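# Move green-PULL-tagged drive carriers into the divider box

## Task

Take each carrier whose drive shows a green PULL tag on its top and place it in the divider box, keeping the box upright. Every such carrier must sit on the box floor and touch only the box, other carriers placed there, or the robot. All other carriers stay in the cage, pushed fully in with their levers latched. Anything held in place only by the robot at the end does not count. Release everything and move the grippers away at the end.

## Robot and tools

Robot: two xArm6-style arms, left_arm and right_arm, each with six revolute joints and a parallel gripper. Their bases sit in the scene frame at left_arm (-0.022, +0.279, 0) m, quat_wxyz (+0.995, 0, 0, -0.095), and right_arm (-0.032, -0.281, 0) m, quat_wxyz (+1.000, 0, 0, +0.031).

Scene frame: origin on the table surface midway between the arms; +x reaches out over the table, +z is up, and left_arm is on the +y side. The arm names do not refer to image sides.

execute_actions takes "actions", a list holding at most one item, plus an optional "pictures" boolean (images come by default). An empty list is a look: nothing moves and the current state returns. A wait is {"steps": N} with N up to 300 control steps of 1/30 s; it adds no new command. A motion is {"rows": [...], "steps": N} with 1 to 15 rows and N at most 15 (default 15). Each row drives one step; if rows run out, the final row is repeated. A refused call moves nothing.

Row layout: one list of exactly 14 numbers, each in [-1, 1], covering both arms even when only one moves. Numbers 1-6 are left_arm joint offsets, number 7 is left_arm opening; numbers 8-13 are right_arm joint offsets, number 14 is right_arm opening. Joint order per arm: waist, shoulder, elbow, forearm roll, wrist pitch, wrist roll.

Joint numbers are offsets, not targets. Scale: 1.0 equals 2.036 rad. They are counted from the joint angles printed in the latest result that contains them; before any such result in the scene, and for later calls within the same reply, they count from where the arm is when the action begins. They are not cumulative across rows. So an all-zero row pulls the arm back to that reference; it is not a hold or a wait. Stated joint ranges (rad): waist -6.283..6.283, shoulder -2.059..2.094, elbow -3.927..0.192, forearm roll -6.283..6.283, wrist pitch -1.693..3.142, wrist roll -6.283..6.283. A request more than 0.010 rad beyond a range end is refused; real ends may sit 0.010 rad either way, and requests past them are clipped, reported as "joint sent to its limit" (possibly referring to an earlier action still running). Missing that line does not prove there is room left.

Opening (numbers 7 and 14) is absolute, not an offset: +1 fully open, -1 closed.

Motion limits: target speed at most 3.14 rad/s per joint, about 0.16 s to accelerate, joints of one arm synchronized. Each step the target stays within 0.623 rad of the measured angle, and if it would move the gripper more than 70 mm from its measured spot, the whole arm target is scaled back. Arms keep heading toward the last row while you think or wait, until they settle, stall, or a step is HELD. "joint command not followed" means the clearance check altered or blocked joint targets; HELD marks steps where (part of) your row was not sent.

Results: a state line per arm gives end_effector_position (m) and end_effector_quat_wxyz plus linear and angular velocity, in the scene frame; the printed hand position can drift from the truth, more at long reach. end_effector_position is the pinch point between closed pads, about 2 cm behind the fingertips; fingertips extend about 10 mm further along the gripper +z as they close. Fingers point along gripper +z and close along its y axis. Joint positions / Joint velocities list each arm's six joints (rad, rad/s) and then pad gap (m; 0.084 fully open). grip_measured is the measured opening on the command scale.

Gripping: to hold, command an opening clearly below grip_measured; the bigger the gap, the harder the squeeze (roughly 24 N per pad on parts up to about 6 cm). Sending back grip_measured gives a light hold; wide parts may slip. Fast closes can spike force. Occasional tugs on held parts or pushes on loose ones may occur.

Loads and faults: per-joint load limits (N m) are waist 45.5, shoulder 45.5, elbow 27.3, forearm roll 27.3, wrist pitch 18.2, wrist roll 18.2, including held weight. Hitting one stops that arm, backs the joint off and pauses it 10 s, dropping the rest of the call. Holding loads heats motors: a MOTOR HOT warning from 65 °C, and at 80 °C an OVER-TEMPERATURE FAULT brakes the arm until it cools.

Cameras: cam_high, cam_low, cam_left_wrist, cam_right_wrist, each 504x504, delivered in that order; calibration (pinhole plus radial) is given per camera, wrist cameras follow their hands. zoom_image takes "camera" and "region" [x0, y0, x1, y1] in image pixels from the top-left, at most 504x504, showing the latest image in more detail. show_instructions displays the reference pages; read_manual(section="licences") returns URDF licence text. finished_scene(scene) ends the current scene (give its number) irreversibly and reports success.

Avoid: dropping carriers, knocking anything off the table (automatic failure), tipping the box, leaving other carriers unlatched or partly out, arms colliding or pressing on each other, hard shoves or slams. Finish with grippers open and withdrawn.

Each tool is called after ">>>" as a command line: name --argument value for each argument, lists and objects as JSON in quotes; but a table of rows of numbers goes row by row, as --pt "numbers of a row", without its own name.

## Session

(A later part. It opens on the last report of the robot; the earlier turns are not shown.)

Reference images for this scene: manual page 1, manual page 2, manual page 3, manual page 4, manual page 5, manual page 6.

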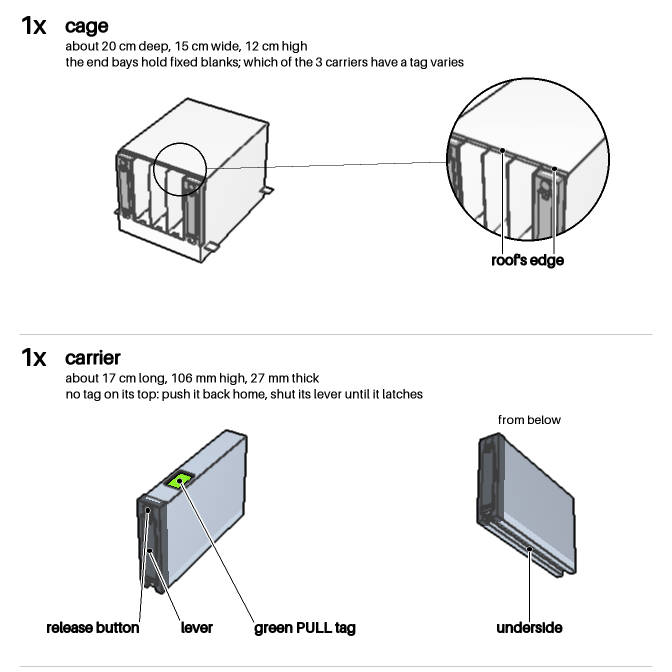

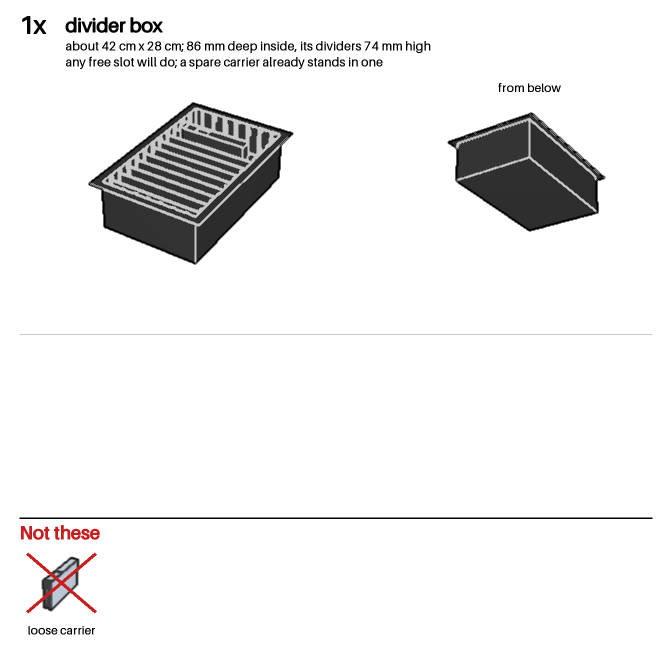

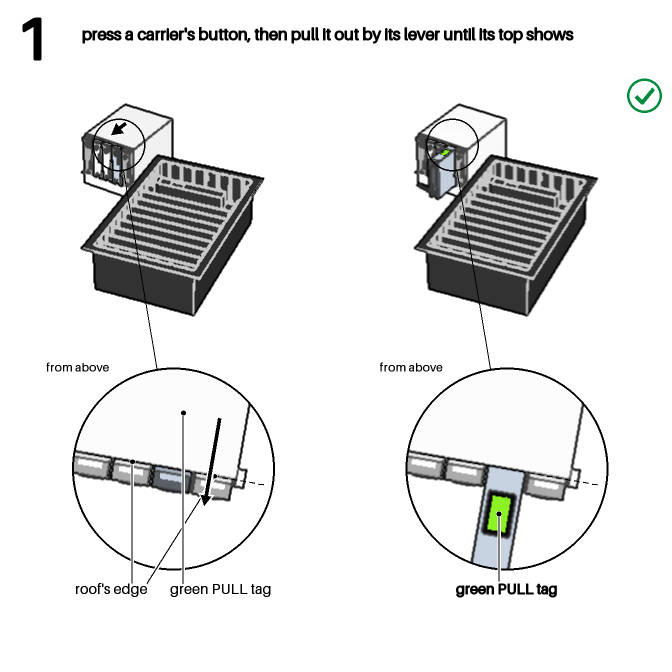

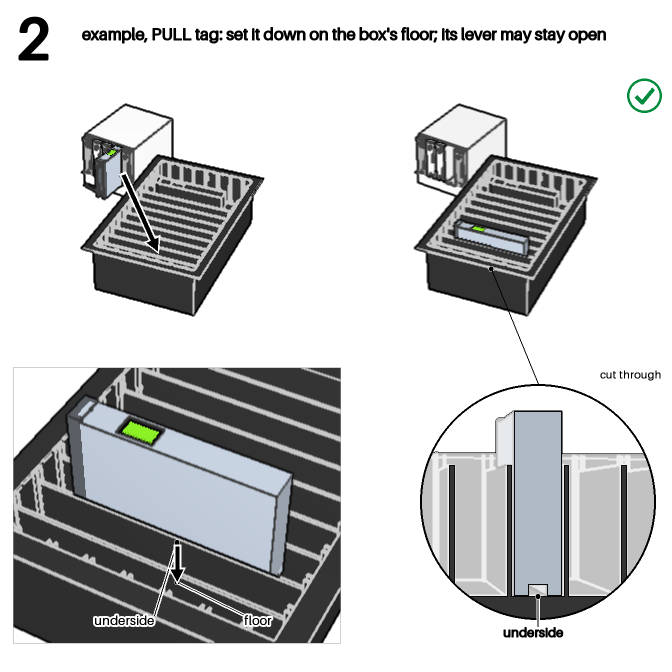

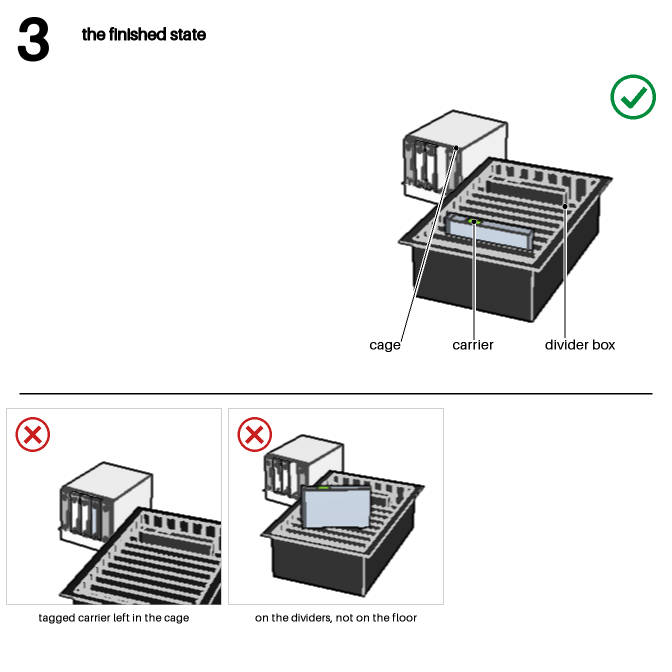

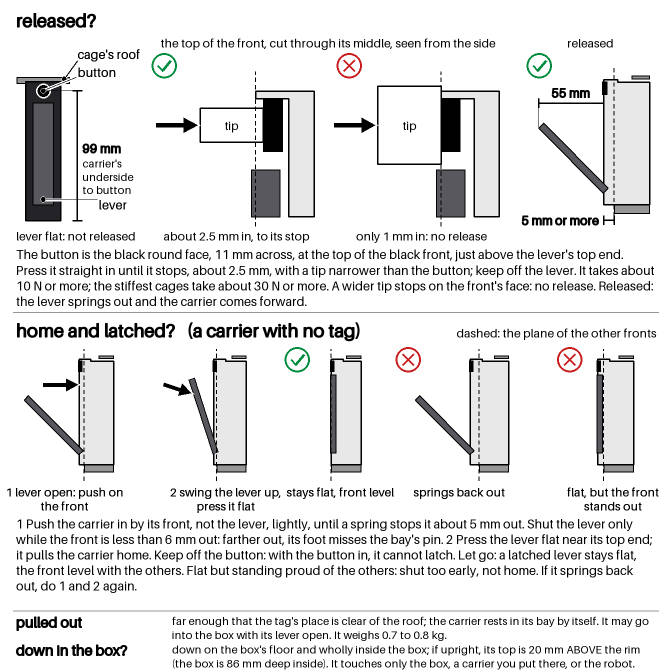

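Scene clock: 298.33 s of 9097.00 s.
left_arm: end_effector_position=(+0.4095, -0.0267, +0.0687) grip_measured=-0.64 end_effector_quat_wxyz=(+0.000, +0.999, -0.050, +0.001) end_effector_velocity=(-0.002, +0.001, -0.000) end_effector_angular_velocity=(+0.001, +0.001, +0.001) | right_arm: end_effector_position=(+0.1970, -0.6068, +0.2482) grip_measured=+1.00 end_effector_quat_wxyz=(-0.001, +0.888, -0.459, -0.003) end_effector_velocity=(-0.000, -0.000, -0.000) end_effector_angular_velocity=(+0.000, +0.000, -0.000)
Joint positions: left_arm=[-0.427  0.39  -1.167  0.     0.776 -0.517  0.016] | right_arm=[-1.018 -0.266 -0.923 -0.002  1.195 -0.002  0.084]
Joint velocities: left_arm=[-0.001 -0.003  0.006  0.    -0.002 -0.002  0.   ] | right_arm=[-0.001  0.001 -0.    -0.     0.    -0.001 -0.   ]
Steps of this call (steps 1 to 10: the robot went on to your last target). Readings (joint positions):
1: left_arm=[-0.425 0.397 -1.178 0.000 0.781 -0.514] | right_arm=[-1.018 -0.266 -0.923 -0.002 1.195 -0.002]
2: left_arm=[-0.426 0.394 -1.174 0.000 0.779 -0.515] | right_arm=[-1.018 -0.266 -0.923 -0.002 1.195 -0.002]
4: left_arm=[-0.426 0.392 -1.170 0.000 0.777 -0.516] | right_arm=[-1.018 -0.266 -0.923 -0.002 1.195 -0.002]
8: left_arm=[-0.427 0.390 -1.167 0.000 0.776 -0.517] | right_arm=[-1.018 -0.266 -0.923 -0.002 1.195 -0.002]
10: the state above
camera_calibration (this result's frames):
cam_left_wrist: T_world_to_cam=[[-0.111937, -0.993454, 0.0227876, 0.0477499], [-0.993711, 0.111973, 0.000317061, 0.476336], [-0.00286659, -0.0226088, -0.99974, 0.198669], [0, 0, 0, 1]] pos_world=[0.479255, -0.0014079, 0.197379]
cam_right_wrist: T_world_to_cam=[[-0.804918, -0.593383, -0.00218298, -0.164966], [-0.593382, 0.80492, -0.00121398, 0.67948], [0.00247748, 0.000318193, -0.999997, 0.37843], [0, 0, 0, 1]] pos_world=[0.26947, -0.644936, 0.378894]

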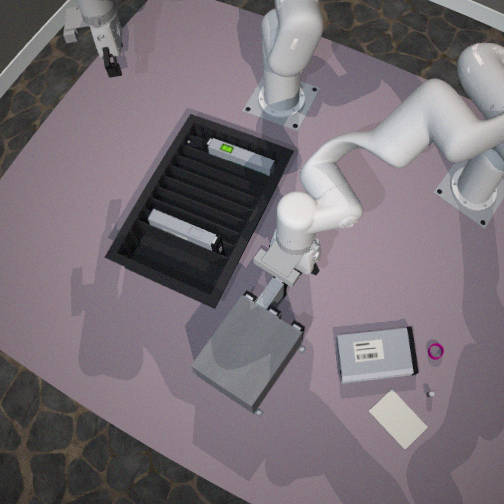

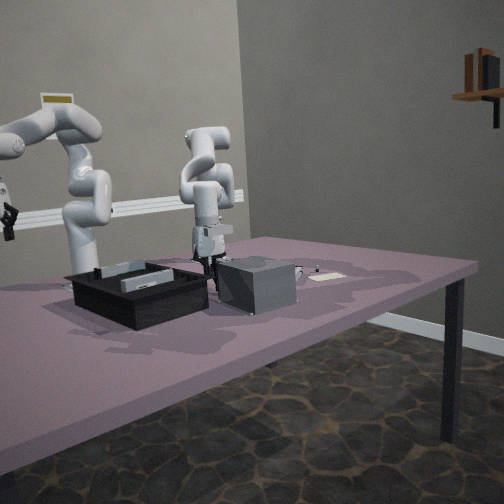

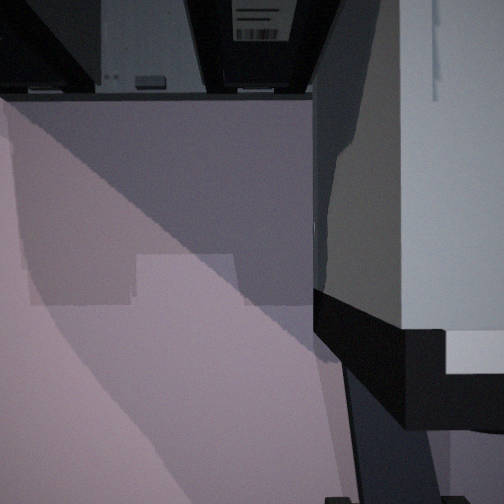

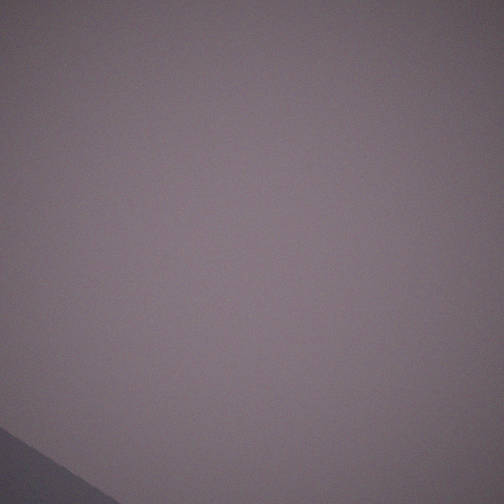

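>>> execute_actions --actions '[{"rows":[[0.0077,0.0238,-0.0375,0,0.0137,0.0077,-1,0,0,0,0,0,0,1],[0.0077,0.0238,-0.0375,0,0.0137,0.0077,-1,0,0,0,0,0,0,1],[0.0077,0.0238,-0.0375,0,0.0137,0.0077,-1,0,0,0,0,0,0,1],[0.0077,0.0238,-0.0375,0,0.0137,0.0077,-1,0,0,0,0,0,0,1],[0.0154,0.0476,-0.0751,0,0.0275,0.0154,-1,0,0,0,0,0,0,1],[0.0154,0.0476,-0.0751,0,0.0275,0.0154,-1,0,0,0,0,0,0,1],[0.0154,0.0476,-0.0751,0,0.0275,0.0154,-1,0,0,0,0,0,0,1],[0.0154,0.0476,-0.0751,0,0.0275,0.0154,-1,0,0,0,0,0,0,1],[0.0231,0.0714,-0.1126,0,0.0412,0.0231,-1,0,0,0,0,0,0,1],[0.0231,0.0714,-0.1126,0,0.0412,0.0231,-1,0,0,0,0,0,0,1],[0.0231,0.0714,-0.1126,0,0.0412,0.0231,-1,0,0,0,0,0,0,1],[0.0231,0.0714,-0.1126,0,0.0412,0.0231,-1,0,0,0,0,0,0,1],[0.0255,0.0795,-0.1254,0,0.046,0.0255,-1,0,0,0,0,0,0,1]]}]' --pictures false

>>> execute_actions --actions '[{"steps":12}]' --pictures false

>>> execute_actions --actions '[{"rows":[[0,0,0,0,0,0,0,0,0,0,0,0,0,1]],"steps":8}]'

>>> execute_actions --actions '[{"rows":[[-0.0255,-0.0795,0.1254,0,-0.046,-0.0255,0,0,0,0,0,0,0,1]]}]' --pictures false

>>> execute_actions --actions '[{"rows":[[0.0113,-0.21,0.2225,0,-0.402,0.2545,-1,0,0,0,0,0,0,1]]}]' --pictures false

>>> execute_actions --actions '[{"steps":25}]' --pictures false

Scene clock: 308.80 s of 9097.00 s.
left_arm: end_effector_position=(+0.4619, -0.0321, +0.0689) grip_measured=-0.64 end_effector_quat_wxyz=(+0.000, +0.999, -0.050, +0.001) end_effector_velocity=(+0.088, -0.006, -0.001) end_effector_angular_velocity=(-0.002, -0.003, -0.002) | right_arm: end_effector_position=(+0.1970, -0.6068, +0.2482) grip_measured=+1.00 end_effector_quat_wxyz=(-0.001, +0.888, -0.459, -0.003) end_effector_velocity=(+0.001, +0.000, -0.001) end_effector_angular_velocity=(+0.002, +0.001, +0.001)
Joint positions: left_arm=[-0.382  0.528 -1.385  0.     0.855 -0.473  0.016] | right_arm=[-1.018 -0.266 -0.923 -0.002  1.195 -0.002  0.084]
Joint velocities: left_arm=[ 0.073  0.24  -0.383 -0.     0.14   0.076 -0.   ] | right_arm=[ 0.001  0.002 -0.     0.001  0.     0.     0.   ]
Steps of this call (steps 1 to 30: the robot went on to your last target; steps 31 to 90: nothing new was sent; then 6.97 s passed at rest; steps 91 to 105: all 15 steps of this action). Readings (joint positions):
91: left_arm=[-0.427 0.389 -1.166 0.000 0.776 -0.517] | right_arm=[-1.018 -0.266 -0.923 -0.002 1.195 -0.002]
92: left_arm=[-0.427 0.391 -1.169 0.000 0.778 -0.516] | right_arm=[-1.018 -0.266 -0.923 -0.002 1.195 -0.002]
94: left_arm=[-0.422 0.407 -1.195 -0.000 0.788 -0.511] | right_arm=[-1.018 -0.266 -0.923 -0.002 1.195 -0.002]
98: left_arm=[-0.407 0.451 -1.263 0.000 0.812 -0.497] | right_arm=[-1.018 -0.266 -0.923 -0.002 1.195 -0.002]
105: the state above

Scene clock: 309.20 s of 9097.00 s.
left_arm: end_effector_position=(+0.4699, -0.0327, +0.0688) grip_measured=-0.64 end_effector_quat_wxyz=(+0.000, +0.999, -0.050, +0.001) end_effector_velocity=(+0.001, +0.000, -0.001) end_effector_angular_velocity=(+0.000, +0.001, -0.001) | right_arm: end_effector_position=(+0.1970, -0.6068, +0.2482) grip_measured=+1.00 end_effector_quat_wxyz=(-0.001, +0.888, -0.459, -0.003) end_effector_velocity=(-0.000, +0.000, -0.000) end_effector_angular_velocity=(+0.002, -0.000, -0.000)
Joint positions: left_arm=[-0.375  0.551 -1.422  0.     0.869 -0.465  0.016] | right_arm=[-1.018 -0.266 -0.923 -0.002  1.195 -0.002  0.084]
Joint velocities: left_arm=[ 0.001  0.005 -0.005 -0.     0.001  0.003  0.   ] | right_arm=[-0.001  0.001  0.     0.001  0.    -0.001  0.   ]
Steps of this call (steps 1 to 12: the robot went on to your last target). Readings (joint positions):
1: left_arm=[-0.380 0.535 -1.396 0.000 0.859 -0.470] | right_arm=[-1.018 -0.266 -0.923 -0.002 1.195 -0.002]
2: left_arm=[-0.378 0.540 -1.405 0.000 0.862 -0.469] | right_arm=[-1.018 -0.266 -0.923 -0.002 1.195 -0.002]
4: left_arm=[-0.376 0.546 -1.414 0.000 0.866 -0.467] | right_arm=[-1.018 -0.266 -0.923 -0.002 1.195 -0.002]
8: left_arm=[-0.376 0.550 -1.420 0.000 0.869 -0.466] | right_arm=[-1.018 -0.266 -0.923 -0.002 1.195 -0.002]
12: the state above

Scene clock: 309.47 s of 9097.00 s.
left_arm: end_effector_position=(+0.4702, -0.0327, +0.0689) grip_measured=-0.02 end_effector_quat_wxyz=(+0.001, +0.999, -0.050, +0.001) end_effector_velocity=(-0.002, -0.000, -0.002) end_effector_angular_velocity=(+0.003, +0.006, -0.002) | right_arm: end_effector_position=(+0.1970, -0.6068, +0.2482) grip_measured=+1.00 end_effector_quat_wxyz=(-0.001, +0.888, -0.459, -0.003) end_effector_velocity=(+0.001, +0.001, -0.000) end_effector_angular_velocity=(+0.001, -0.001, +0.000)
Joint positions: left_arm=[-0.375  0.551 -1.422  0.     0.869 -0.465  0.043] | right_arm=[-1.018 -0.266 -0.923 -0.002  1.195 -0.002  0.084]
Joint velocities: left_arm=[-0.002  0.001  0.002 -0.001  0.003  0.001  0.005] | right_arm=[ 0.001 -0.     0.     0.001  0.     0.001 -0.   ]
Steps of this call (steps 1 to 8: all 8 steps of this action). Readings (joint positions):
1: left_arm=[-0.375 0.551 -1.422 0.000 0.869 -0.465] | right_arm=[-1.018 -0.266 -0.923 -0.002 1.195 -0.002]
2: left_arm=[-0.375 0.551 -1.422 0.000 0.869 -0.465] | right_arm=[-1.018 -0.266 -0.923 -0.002 1.195 -0.002]
4: left_arm=[-0.375 0.551 -1.422 0.000 0.869 -0.465] | right_arm=[-1.018 -0.266 -0.923 -0.002 1.195 -0.002]
8: the state above
camera_calibration (this result's frames):
cam_left_wrist: T_world_to_cam=[[-0.112026, -0.993437, 0.0230985, 0.0486171], [-0.993703, 0.112041, -0.000647337, 0.537321], [-0.00194489, -0.0230256, -0.999733, 0.198513], [0, 0, 0, 1]] pos_world=[0.53977, -0.00733309, 0.197685]
cam_right_wrist: T_world_to_cam=[[-0.804918, -0.593383, -0.00218295, -0.164966], [-0.593381, 0.804921, -0.0012139, 0.67948], [0.00247741, 0.000318237, -0.999997, 0.37843], [0, 0, 0, 1]] pos_world=[0.26947, -0.644936, 0.378894]

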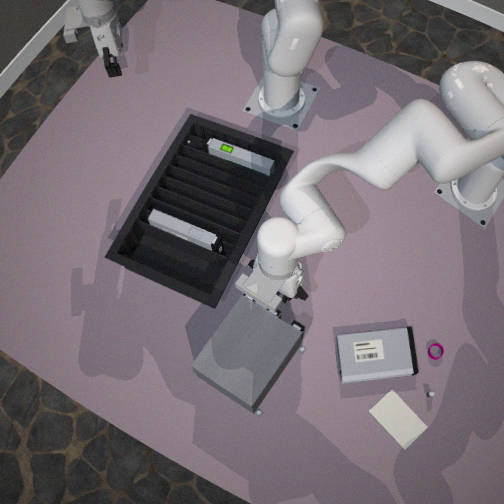

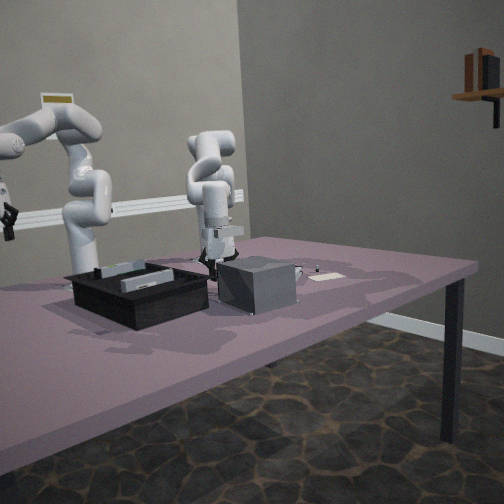

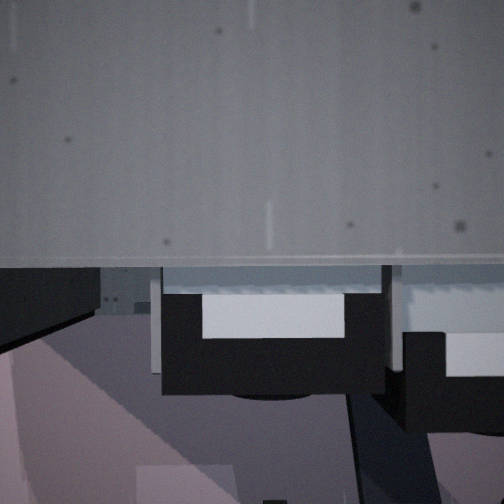

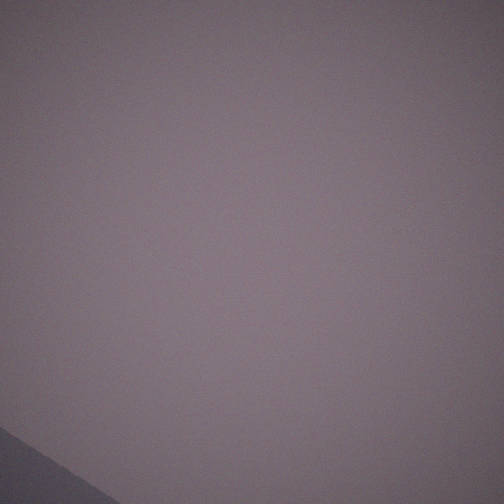

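Scene clock: 309.97 s of 9097.00 s.
left_arm: end_effector_position=(+0.4109, -0.0271, +0.0692) grip_measured=-0.01 end_effector_quat_wxyz=(+0.001, +0.999, -0.050, +0.001) end_effector_velocity=(-0.008, +0.002, -0.000) end_effector_angular_velocity=(-0.002, -0.003, +0.004) | right_arm: end_effector_position=(+0.1970, -0.6068, +0.2482) grip_measured=+1.00 end_effector_quat_wxyz=(-0.001, +0.888, -0.459, -0.003) end_effector_velocity=(+0.000, -0.000, +0.001) end_effector_angular_velocity=(-0.002, -0.001, -0.000)
Joint positions: left_arm=[-0.426  0.391 -1.171  0.     0.776 -0.516  0.044] | right_arm=[-1.018 -0.266 -0.923 -0.002  1.195 -0.002  0.084]
Joint velocities: left_arm=[-0.005 -0.023  0.037  0.    -0.017 -0.009 -0.   ] | right_arm=[ 0.001 -0.001 -0.001 -0.001 -0.     0.002 -0.   ]
Steps of this call (steps 1 to 15: all 15 steps of this action). Readings (joint positions):
1: left_arm=[-0.375 0.551 -1.422 0.000 0.869 -0.465] | right_arm=[-1.018 -0.266 -0.923 -0.002 1.195 -0.002]
2: left_arm=[-0.376 0.549 -1.419 0.000 0.867 -0.466] | right_arm=[-1.018 -0.266 -0.923 -0.002 1.195 -0.002]
4: left_arm=[-0.382 0.524 -1.379 0.000 0.852 -0.474] | right_arm=[-1.018 -0.266 -0.923 -0.002 1.195 -0.002]
8: left_arm=[-0.417 0.424 -1.223 0.000 0.798 -0.505] | right_arm=[-1.018 -0.266 -0.923 -0.002 1.195 -0.002]
15: the state above

Scene clock: 310.47 s of 9097.00 s.
left_arm: end_effector_position=(+0.4466, -0.0388, +0.2012) grip_measured=-1.00 end_effector_quat_wxyz=(+0.106, +0.915, -0.243, +0.303) end_effector_velocity=(+0.034, +0.000, +0.334) end_effector_angular_velocity=(-0.404, -1.431, -0.578) | right_arm: end_effector_position=(+0.1970, -0.6068, +0.2482) grip_measured=+1.00 end_effector_quat_wxyz=(-0.001, +0.888, -0.459, -0.003) end_effector_velocity=(-0.001, -0.000, +0.000) end_effector_angular_velocity=(-0.001, +0.001, -0.001)
Joint positions: left_arm=[-0.406  0.028 -0.787  0.     0.105 -0.078  0.   ] | right_arm=[-1.018 -0.266 -0.923 -0.002  1.195 -0.002  0.084]
Joint velocities: left_arm=[ 0.034 -0.65   0.672  0.    -1.433  0.771  0.   ] | right_arm=[-0.001 -0.     0.    -0.001 -0.     0.001  0.   ]
Steps of this call (steps 1 to 15: all 15 steps of this action). Readings (joint positions):
1: left_arm=[-0.426 0.391 -1.170 0.000 0.776 -0.516] | right_arm=[-1.018 -0.266 -0.923 -0.002 1.195 -0.002]
2: left_arm=[-0.426 0.388 -1.167 0.000 0.772 -0.513] | right_arm=[-1.018 -0.266 -0.923 -0.002 1.195 -0.002]
4: left_arm=[-0.425 0.363 -1.135 0.000 0.730 -0.479] | right_arm=[-1.018 -0.266 -0.923 -0.002 1.195 -0.002]
8: left_arm=[-0.416 0.213 -0.983 0.000 0.505 -0.302] | right_arm=[-1.018 -0.266 -0.923 -0.002 1.195 -0.002]
15: the state above

Scene clock: 311.30 s of 9097.00 s.
left_arm: end_effector_position=(+0.4480, -0.0374, +0.2350) grip_measured=-1.00 end_effector_quat_wxyz=(+0.113, +0.881, -0.270, +0.371) end_effector_velocity=(+0.000, -0.000, +0.000) end_effector_angular_velocity=(+0.000, -0.000, -0.000) | right_arm: end_effector_position=(+0.1970, -0.6068, +0.2482) grip_measured=+1.00 end_effector_quat_wxyz=(-0.001, +0.888, -0.459, -0.003) end_effector_velocity=(+0.000, +0.000, +0.000) end_effector_angular_velocity=(-0.000, -0.001, +0.000)
Joint positions: left_arm=[-0.403 -0.036 -0.718  0.    -0.042  0.002  0.   ] | right_arm=[-1.018 -0.266 -0.923 -0.002  1.195 -0.002  0.084]
Joint velocities: left_arm=[ 0.     0.    -0.    -0.    -0.     0.001  0.   ] | right_arm=[ 0.    -0.001  0.     0.     0.     0.    -0.   ]
Steps of this call (steps 1 to 25: the robot went on to your last target). Readings (joint positions):
1: left_arm=[-0.405 0.009 -0.767 0.000 0.062 -0.054] | right_arm=[-1.018 -0.266 -0.923 -0.002 1.195 -0.002]
2: left_arm=[-0.404 -0.007 -0.751 0.000 0.029 -0.037] | right_arm=[-1.018 -0.266 -0.923 -0.002 1.195 -0.002]
4: left_arm=[-0.404 -0.023 -0.733 0.000 -0.010 -0.016] | right_arm=[-1.018 -0.266 -0.923 -0.002 1.195 -0.002]
8: left_arm=[-0.403 -0.032 -0.721 0.000 -0.035 -0.002] | right_arm=[-1.018 -0.266 -0.923 -0.002 1.195 -0.002]
25: the state above

>>> execute_actions --actions '[{"rows":[[0,0.1449,0,0,0,0,-1,0,0,0,0,0,0,1]]}]' --pictures false

>>> execute_actions --actions '[{"steps":18}]' --pictures false

>>> execute_actions --actions '[{"rows":[[0.0061,0.0119,-0.0289,0,0.017,0,-1,0,0,0,0,0,0,1],[0.0061,0.0119,-0.0289,0,0.017,0,-1,0,0,0,0,0,0,1],[0.0061,0.0119,-0.0289,0,0.017,0,-1,0,0,0,0,0,0,1],[0.0122,0.0239,-0.0578,0,0.0339,0,-1,0,0,0,0,0,0,1],[0.0122,0.0239,-0.0578,0,0.0339,0,-1,0,0,0,0,0,0,1],[0.0122,0.0239,-0.0578,0,0.0339,0,-1,0,0,0,0,0,0,1],[0.0184,0.0358,-0.0866,0,0.0508,0,-1,0,0,0,0,0,0,1],[0.0184,0.0358,-0.0866,0,0.0508,0,-1,0,0,0,0,0,0,1],[0.0184,0.0358,-0.0866,0,0.0508,0,-1,0,0,0,0,0,0,1],[0.0245,0.0478,-0.1155,0,0.0678,0,-1,0,0,0,0,0,0,1],[0.0245,0.0478,-0.1155,0,0.0678,0,-1,0,0,0,0,0,0,1],[0.0245,0.0478,-0.1155,0,0.0678,0,-1,0,0,0,0,0,0,1],[0.0282,0.0549,-0.1328,0,0.0779,0,-1,0,0,0,0,0,0,1],[0.0282,0.0549,-0.1328,0,0.0779,0,-1,0,0,0,0,0,0,1],[0.0306,0.0597,-0.1444,0,0.0847,0,-1,0,0,0,0,0,0,1]]}]' --pictures false

>>> execute_actions --actions '[{"steps":18}]' --pictures false

>>> execute_actions --actions '[{"rows":[[0.0013,0.0045,-0.008,0,0.003,0,-1,0,0,0,0,0,0,1]]}]' --pictures false

>>> execute_actions --actions '[{"rows":[[0,-0.035,0.058,0,-0.023,0,-1,0,0,0,0,0,0,1]]}]' --pictures false

>>> execute_actions --actions '[{"rows":[[-0.01,-0.06,0.16,0,-0.25,0,-1,0,0,0,0,0,0,1]]}]' --pictures false

>>> execute_actions --actions '[{"steps":12}]'

Scene clock: 325.30 s of 9097.00 s.
left_arm: end_effector_position=(+0.4217, -0.0198, +0.0804) grip_measured=-1.00 end_effector_quat_wxyz=(+0.074, +0.924, -0.283, +0.244) end_effector_velocity=(-0.043, +0.029, -0.141) end_effector_angular_velocity=(+0.147, +0.220, +0.001) | right_arm: end_effector_position=(+0.1970, -0.6068, +0.2482) grip_measured=+1.00 end_effector_quat_wxyz=(-0.001, +0.888, -0.459, -0.003) end_effector_velocity=(+0.000, +0.000, +0.001) end_effector_angular_velocity=(-0.001, -0.002, +0.000)
Joint positions: left_arm=[-0.403  0.239 -0.715  0.    -0.041  0.002  0.   ] | right_arm=[-1.018 -0.266 -0.923 -0.002  1.195 -0.002  0.084]
Joint velocities: left_arm=[-0.     0.256  0.009  0.     0.    -0.002  0.   ] | right_arm=[ 0.    -0.002  0.     0.001 -0.    -0.     0.   ]
Steps of this call (steps 1 to 15: the robot went on to your last target; steps 16 to 90: nothing new was sent; then 10.50 s passed at rest; steps 91 to 105: all 15 steps of this action). Readings (joint positions):
91: left_arm=[-0.403 -0.036 -0.718 0.000 -0.042 0.002] | right_arm=[-1.018 -0.266 -0.923 -0.002 1.195 -0.002]
92: left_arm=[-0.403 -0.034 -0.719 0.000 -0.042 0.002] | right_arm=[-1.018 -0.266 -0.923 -0.002 1.195 -0.002]
94: left_arm=[-0.403 -0.001 -0.723 0.000 -0.044 0.002] | right_arm=[-1.018 -0.266 -0.923 -0.002 1.195 -0.002]
98: left_arm=[-0.403 0.100 -0.716 0.000 -0.041 0.002] | right_arm=[-1.018 -0.266 -0.923 -0.002 1.195 -0.002]
105: the state above

Scene clock: 325.90 s of 9097.00 s.
left_arm: end_effector_position=(+0.4200, -0.0186, +0.0717) grip_measured=-1.00 end_effector_quat_wxyz=(+0.072, +0.926, -0.284, +0.237) end_effector_velocity=(-0.000, +0.000, -0.000) end_effector_angular_velocity=(+0.000, +0.001, -0.000) | right_arm: end_effector_position=(+0.1970, -0.6068, +0.2482) grip_measured=+1.00 end_effector_quat_wxyz=(-0.001, +0.888, -0.459, -0.003) end_effector_velocity=(+0.000, +0.000, +0.000) end_effector_angular_velocity=(-0.000, +0.000, +0.001)
Joint positions: left_arm=[-0.403  0.259 -0.718  0.    -0.042  0.002  0.   ] | right_arm=[-1.018 -0.266 -0.923 -0.002  1.195 -0.002  0.084]
Joint velocities: left_arm=[0. 0. 0. 0. 0. 0. 0.] | right_arm=[ 0.  0. -0. -0.  0. -0.  0.]
Steps of this call (steps 1 to 18: the robot went on to your last target). Readings (joint positions):
1: left_arm=[-0.403 0.246 -0.715 0.000 -0.041 0.002] | right_arm=[-1.018 -0.266 -0.923 -0.002 1.195 -0.002]
2: left_arm=[-0.403 0.250 -0.716 0.000 -0.041 0.002] | right_arm=[-1.018 -0.266 -0.923 -0.002 1.195 -0.002]
4: left_arm=[-0.403 0.254 -0.718 0.000 -0.042 0.002] | right_arm=[-1.018 -0.266 -0.923 -0.002 1.195 -0.002]
8: left_arm=[-0.403 0.257 -0.719 0.000 -0.042 0.002] | right_arm=[-1.018 -0.266 -0.923 -0.002 1.195 -0.002]
18: the state above

Scene clock: 326.40 s of 9097.00 s.
left_arm: end_effector_position=(+0.4814, -0.0269, +0.0895) grip_measured=-1.00 end_effector_quat_wxyz=(+0.066, +0.933, -0.262, +0.238) end_effector_velocity=(+0.137, -0.012, +0.046) end_effector_angular_velocity=(-0.004, -0.006, +0.105) | right_arm: end_effector_position=(+0.1970, -0.6068, +0.2482) grip_measured=+1.00 end_effector_quat_wxyz=(-0.001, +0.888, -0.459, -0.003) end_effector_velocity=(-0.001, -0.000, -0.001) end_effector_angular_velocity=(+0.001, +0.002, -0.002)
Joint positions: left_arm=[-0.356  0.35  -0.938  0.     0.088  0.002  0.   ] | right_arm=[-1.018 -0.266 -0.923 -0.002  1.195 -0.002  0.084]
Joint velocities: left_arm=[ 0.104  0.204 -0.498  0.     0.287 -0.002  0.   ] | right_arm=[-0.002  0.002  0.    -0.001 -0.     0.001  0.   ]
Steps of this call (steps 1 to 15: all 15 steps of this action). Readings (joint positions):
1: left_arm=[-0.403 0.259 -0.718 0.000 -0.042 0.002] | right_arm=[-1.018 -0.266 -0.923 -0.002 1.195 -0.002]
2: left_arm=[-0.402 0.260 -0.721 0.000 -0.040 0.002] | right_arm=[-1.018 -0.266 -0.923 -0.002 1.195 -0.002]
4: left_arm=[-0.398 0.269 -0.742 0.000 -0.027 0.002] | right_arm=[-1.018 -0.266 -0.923 -0.002 1.195 -0.002]
8: left_arm=[-0.384 0.296 -0.809 0.000 0.011 0.002] | right_arm=[-1.018 -0.266 -0.923 -0.002 1.195 -0.002]
15: the state above

Scene clock: 327.00 s of 9097.00 s.
left_arm: end_effector_position=(+0.5006, -0.0280, +0.0956) grip_measured=-1.00 end_effector_quat_wxyz=(+0.064, +0.935, -0.255, +0.238) end_effector_velocity=(+0.001, -0.000, +0.000) end_effector_angular_velocity=(-0.000, -0.001, +0.000) | right_arm: end_effector_position=(+0.1970, -0.6068, +0.2482) grip_measured=+1.00 end_effector_quat_wxyz=(-0.001, +0.888, -0.459, -0.003) end_effector_velocity=(+0.000, -0.000, -0.000) end_effector_angular_velocity=(+0.000, +0.001, +0.001)
Joint positions: left_arm=[-0.341  0.38  -1.01   0.     0.132  0.002  0.   ] | right_arm=[-1.018 -0.266 -0.923 -0.002  1.195 -0.002  0.084]
Joint velocities: left_arm=[ 0.001  0.002 -0.003 -0.     0.     0.001  0.   ] | right_arm=[ 0.     0.001 -0.    -0.001 -0.     0.    -0.   ]
Steps of this call (steps 1 to 18: the robot went on to your last target). Readings (joint positions):
1: left_arm=[-0.353 0.357 -0.954 0.000 0.098 0.002] | right_arm=[-1.018 -0.266 -0.923 -0.002 1.195 -0.002]
2: left_arm=[-0.350 0.363 -0.969 0.000 0.107 0.002] | right_arm=[-1.018 -0.266 -0.923 -0.002 1.195 -0.002]
4: left_arm=[-0.345 0.372 -0.992 0.000 0.119 0.002] | right_arm=[-1.018 -0.266 -0.923 -0.002 1.195 -0.002]
8: left_arm=[-0.342 0.379 -1.006 0.000 0.129 0.002] | right_arm=[-1.018 -0.266 -0.923 -0.002 1.195 -0.002]
18: the state above

Scene clock: 327.50 s of 9097.00 s.
left_arm: end_effector_position=(+0.5034, -0.0288, +0.0956) grip_measured=-1.00 end_effector_quat_wxyz=(+0.064, +0.935, -0.255, +0.237) end_effector_velocity=(+0.001, -0.001, -0.001) end_effector_angular_velocity=(-0.000, -0.002, -0.001) | right_arm: end_effector_position=(+0.1970, -0.6068, +0.2482) grip_measured=+1.00 end_effector_quat_wxyz=(-0.001, +0.888, -0.459, -0.003) end_effector_velocity=(+0.000, +0.000, -0.000) end_effector_angular_velocity=(+0.000, +0.000, +0.001)
Joint positions: left_arm=[-0.34   0.388 -1.023  0.001  0.139  0.002  0.   ] | right_arm=[-1.018 -0.266 -0.923 -0.002  1.195 -0.002  0.084]
Joint velocities: left_arm=[-0.     0.007 -0.005  0.    -0.004  0.001  0.   ] | right_arm=[ 0.001  0.    -0.     0.     0.    -0.001  0.   ]
Steps of this call (steps 1 to 15: all 15 steps of this action). Readings (joint positions):
1: left_arm=[-0.341 0.380 -1.010 0.000 0.132 0.002] | right_arm=[-1.018 -0.266 -0.923 -0.002 1.195 -0.002]
2: left_arm=[-0.341 0.381 -1.011 0.000 0.132 0.002] | right_arm=[-1.018 -0.266 -0.923 -0.002 1.195 -0.002]
4: left_arm=[-0.341 0.384 -1.017 0.000 0.135 0.002] | right_arm=[-1.018 -0.266 -0.923 -0.002 1.195 -0.002]
8: left_arm=[-0.341 0.386 -1.021 0.001 0.139 0.002] | right_arm=[-1.018 -0.266 -0.923 -0.002 1.195 -0.002]
15: the state above

Scene clock: 328.00 s of 9097.00 s.
left_arm: end_effector_position=(+0.4800, -0.0143, +0.0947) grip_measured=-1.00 end_effector_quat_wxyz=(+0.064, +0.935, -0.254, +0.238) end_effector_velocity=(-0.010, +0.001, -0.005) end_effector_angular_velocity=(+0.009, +0.013, -0.009) | right_arm: end_effector_position=(+0.1970, -0.6068, +0.2482) grip_measured=+1.00 end_effector_quat_wxyz=(-0.001, +0.888, -0.459, -0.003) end_effector_velocity=(+0.000, +0.000, -0.000) end_effector_angular_velocity=(+0.001, -0.001, -0.001)
Joint positions: left_arm=[-0.339  0.318 -0.908  0.     0.092  0.002  0.   ] | right_arm=[-1.018 -0.266 -0.923 -0.002  1.195 -0.002  0.084]
Joint velocities: left_arm=[-0.007 -0.011  0.024  0.001  0.003  0.001  0.   ] | right_arm=[-0.     0.     0.     0.002 -0.    -0.     0.   ]
Steps of this call (steps 1 to 15: all 15 steps of this action). Readings (joint positions):
1: left_arm=[-0.340 0.388 -1.023 0.001 0.139 0.002] | right_arm=[-1.018 -0.266 -0.923 -0.002 1.195 -0.002]
2: left_arm=[-0.340 0.387 -1.021 0.001 0.138 0.002] | right_arm=[-1.018 -0.266 -0.923 -0.002 1.195 -0.002]
4: left_arm=[-0.339 0.371 -0.996 0.000 0.121 0.002] | right_arm=[-1.018 -0.266 -0.923 -0.002 1.195 -0.002]
8: left_arm=[-0.336 0.328 -0.932 -0.000 0.094 0.002] | right_arm=[-1.018 -0.266 -0.923 -0.002 1.195 -0.002]
15: the state above

Scene clock: 328.50 s of 9097.00 s.
left_arm: end_effector_position=(+0.4419, -0.0046, +0.1270) grip_measured=-1.00 end_effector_quat_wxyz=(+0.105, +0.887, -0.251, +0.373) end_effector_velocity=(-0.005, +0.000, +0.027) end_effector_angular_velocity=(-0.069, -0.111, -0.003) | right_arm: end_effector_position=(+0.1970, -0.6068, +0.2482) grip_measured=+1.00 end_effector_quat_wxyz=(-0.001, +0.888, -0.459, -0.003) end_effector_velocity=(+0.000, -0.000, -0.000) end_effector_angular_velocity=(+0.001, -0.000, -0.001)
Joint positions: left_arm=[-0.359  0.199 -0.592  0.    -0.403  0.002  0.   ] | right_arm=[-1.018 -0.266 -0.923 -0.002  1.195 -0.002  0.084]
Joint velocities: left_arm=[-0.004 -0.037  0.072 -0.001 -0.166 -0.001  0.   ] | right_arm=[-0.     0.001 -0.001  0.001 -0.     0.001  0.   ]
Steps of this call (steps 1 to 15: all 15 steps of this action). Readings (joint positions):
1: left_arm=[-0.339 0.317 -0.908 0.000 0.092 0.002] | right_arm=[-1.018 -0.266 -0.923 -0.002 1.195 -0.002]
2: left_arm=[-0.340 0.316 -0.905 0.000 0.088 0.002] | right_arm=[-1.018 -0.266 -0.923 -0.002 1.195 -0.002]
4: left_arm=[-0.341 0.307 -0.881 0.000 0.047 0.002] | right_arm=[-1.018 -0.266 -0.923 -0.002 1.195 -0.002]
8: left_arm=[-0.351 0.247 -0.720 0.000 -0.201 0.002] | right_arm=[-1.018 -0.266 -0.923 -0.002 1.195 -0.002]
15: the state above

Scene clock: 328.90 s of 9097.00 s.
left_arm: end_effector_position=(+0.4406, -0.0041, +0.1281) grip_measured=-1.00 end_effector_quat_wxyz=(+0.106, +0.885, -0.251, +0.377) end_effector_velocity=(-0.001, +0.000, +0.000) end_effector_angular_velocity=(-0.000, -0.001, -0.001) | right_arm: end_effector_position=(+0.1970, -0.6068, +0.2482) grip_measured=+1.00 end_effector_quat_wxyz=(-0.001, +0.888, -0.459, -0.003) end_effector_velocity=(-0.000, -0.000, -0.000) end_effector_angular_velocity=(+0.000, +0.000, -0.001)
Joint positions: left_arm=[-0.36   0.196 -0.583  0.    -0.417  0.002  0.   ] | right_arm=[-1.018 -0.266 -0.923 -0.002  1.195 -0.002  0.084]
Joint velocities: left_arm=[-0.    -0.002  0.003  0.    -0.002  0.001  0.   ] | right_arm=[-0.001  0.001 -0.001  0.    -0.     0.    -0.   ]
Steps of this call (steps 1 to 12: the robot went on to your last target). Readings (joint positions):
1: left_arm=[-0.359 0.198 -0.590 0.000 -0.407 0.002] | right_arm=[-1.018 -0.266 -0.923 -0.002 1.195 -0.002]
2: left_arm=[-0.359 0.197 -0.588 0.000 -0.410 0.002] | right_arm=[-1.018 -0.266 -0.923 -0.002 1.195 -0.002]
4: left_arm=[-0.359 0.196 -0.586 0.000 -0.414 0.002] | right_arm=[-1.018 -0.266 -0.923 -0.002 1.195 -0.002]
8: left_arm=[-0.359 0.196 -0.584 0.000 -0.416 0.002] | right_arm=[-1.018 -0.266 -0.923 -0.002 1.195 -0.002]
12: the state above
camera_calibration (this result's frames):
cam_left_wrist: T_world_to_cam=[[-0.544312, -0.838867, 0.00520555, 0.265747], [-0.585057, 0.375162, -0.719001, 0.417799], [0.601193, -0.394406, -0.69499, -0.0480436], [0, 0, 0, 1]] pos_world=[0.417969, 0.047235, 0.265624]
cam_right_wrist: T_world_to_cam=[[-0.804918, -0.593382, -0.00218327, -0.164965], [-0.593381, 0.804921, -0.00121393, 0.67948], [0.00247768, 0.000318391, -0.999997, 0.37843], [0, 0, 0, 1]] pos_world=[0.269469, -0.644936, 0.378894]

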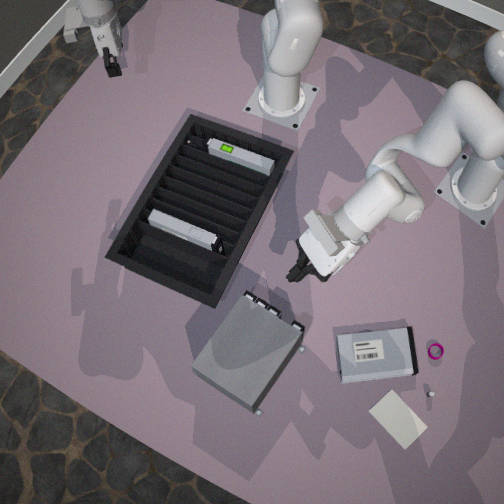

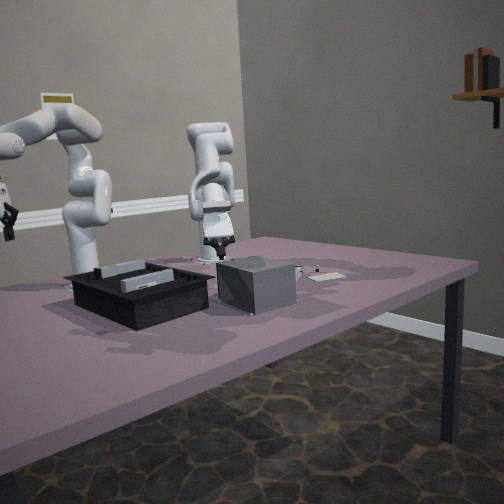

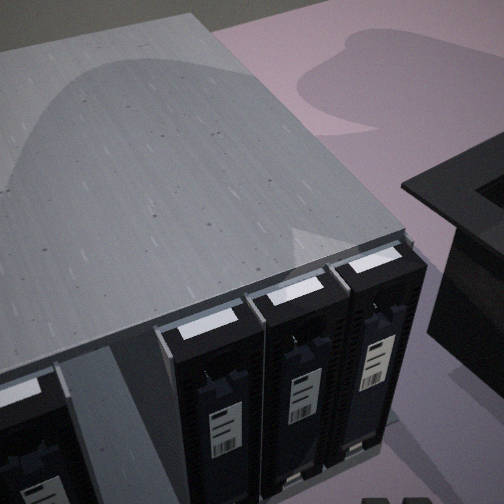

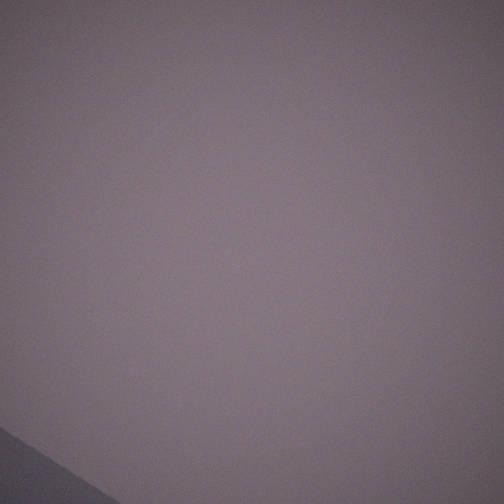

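>>> finished_scene --scene 2

The scene is finished: the task was done.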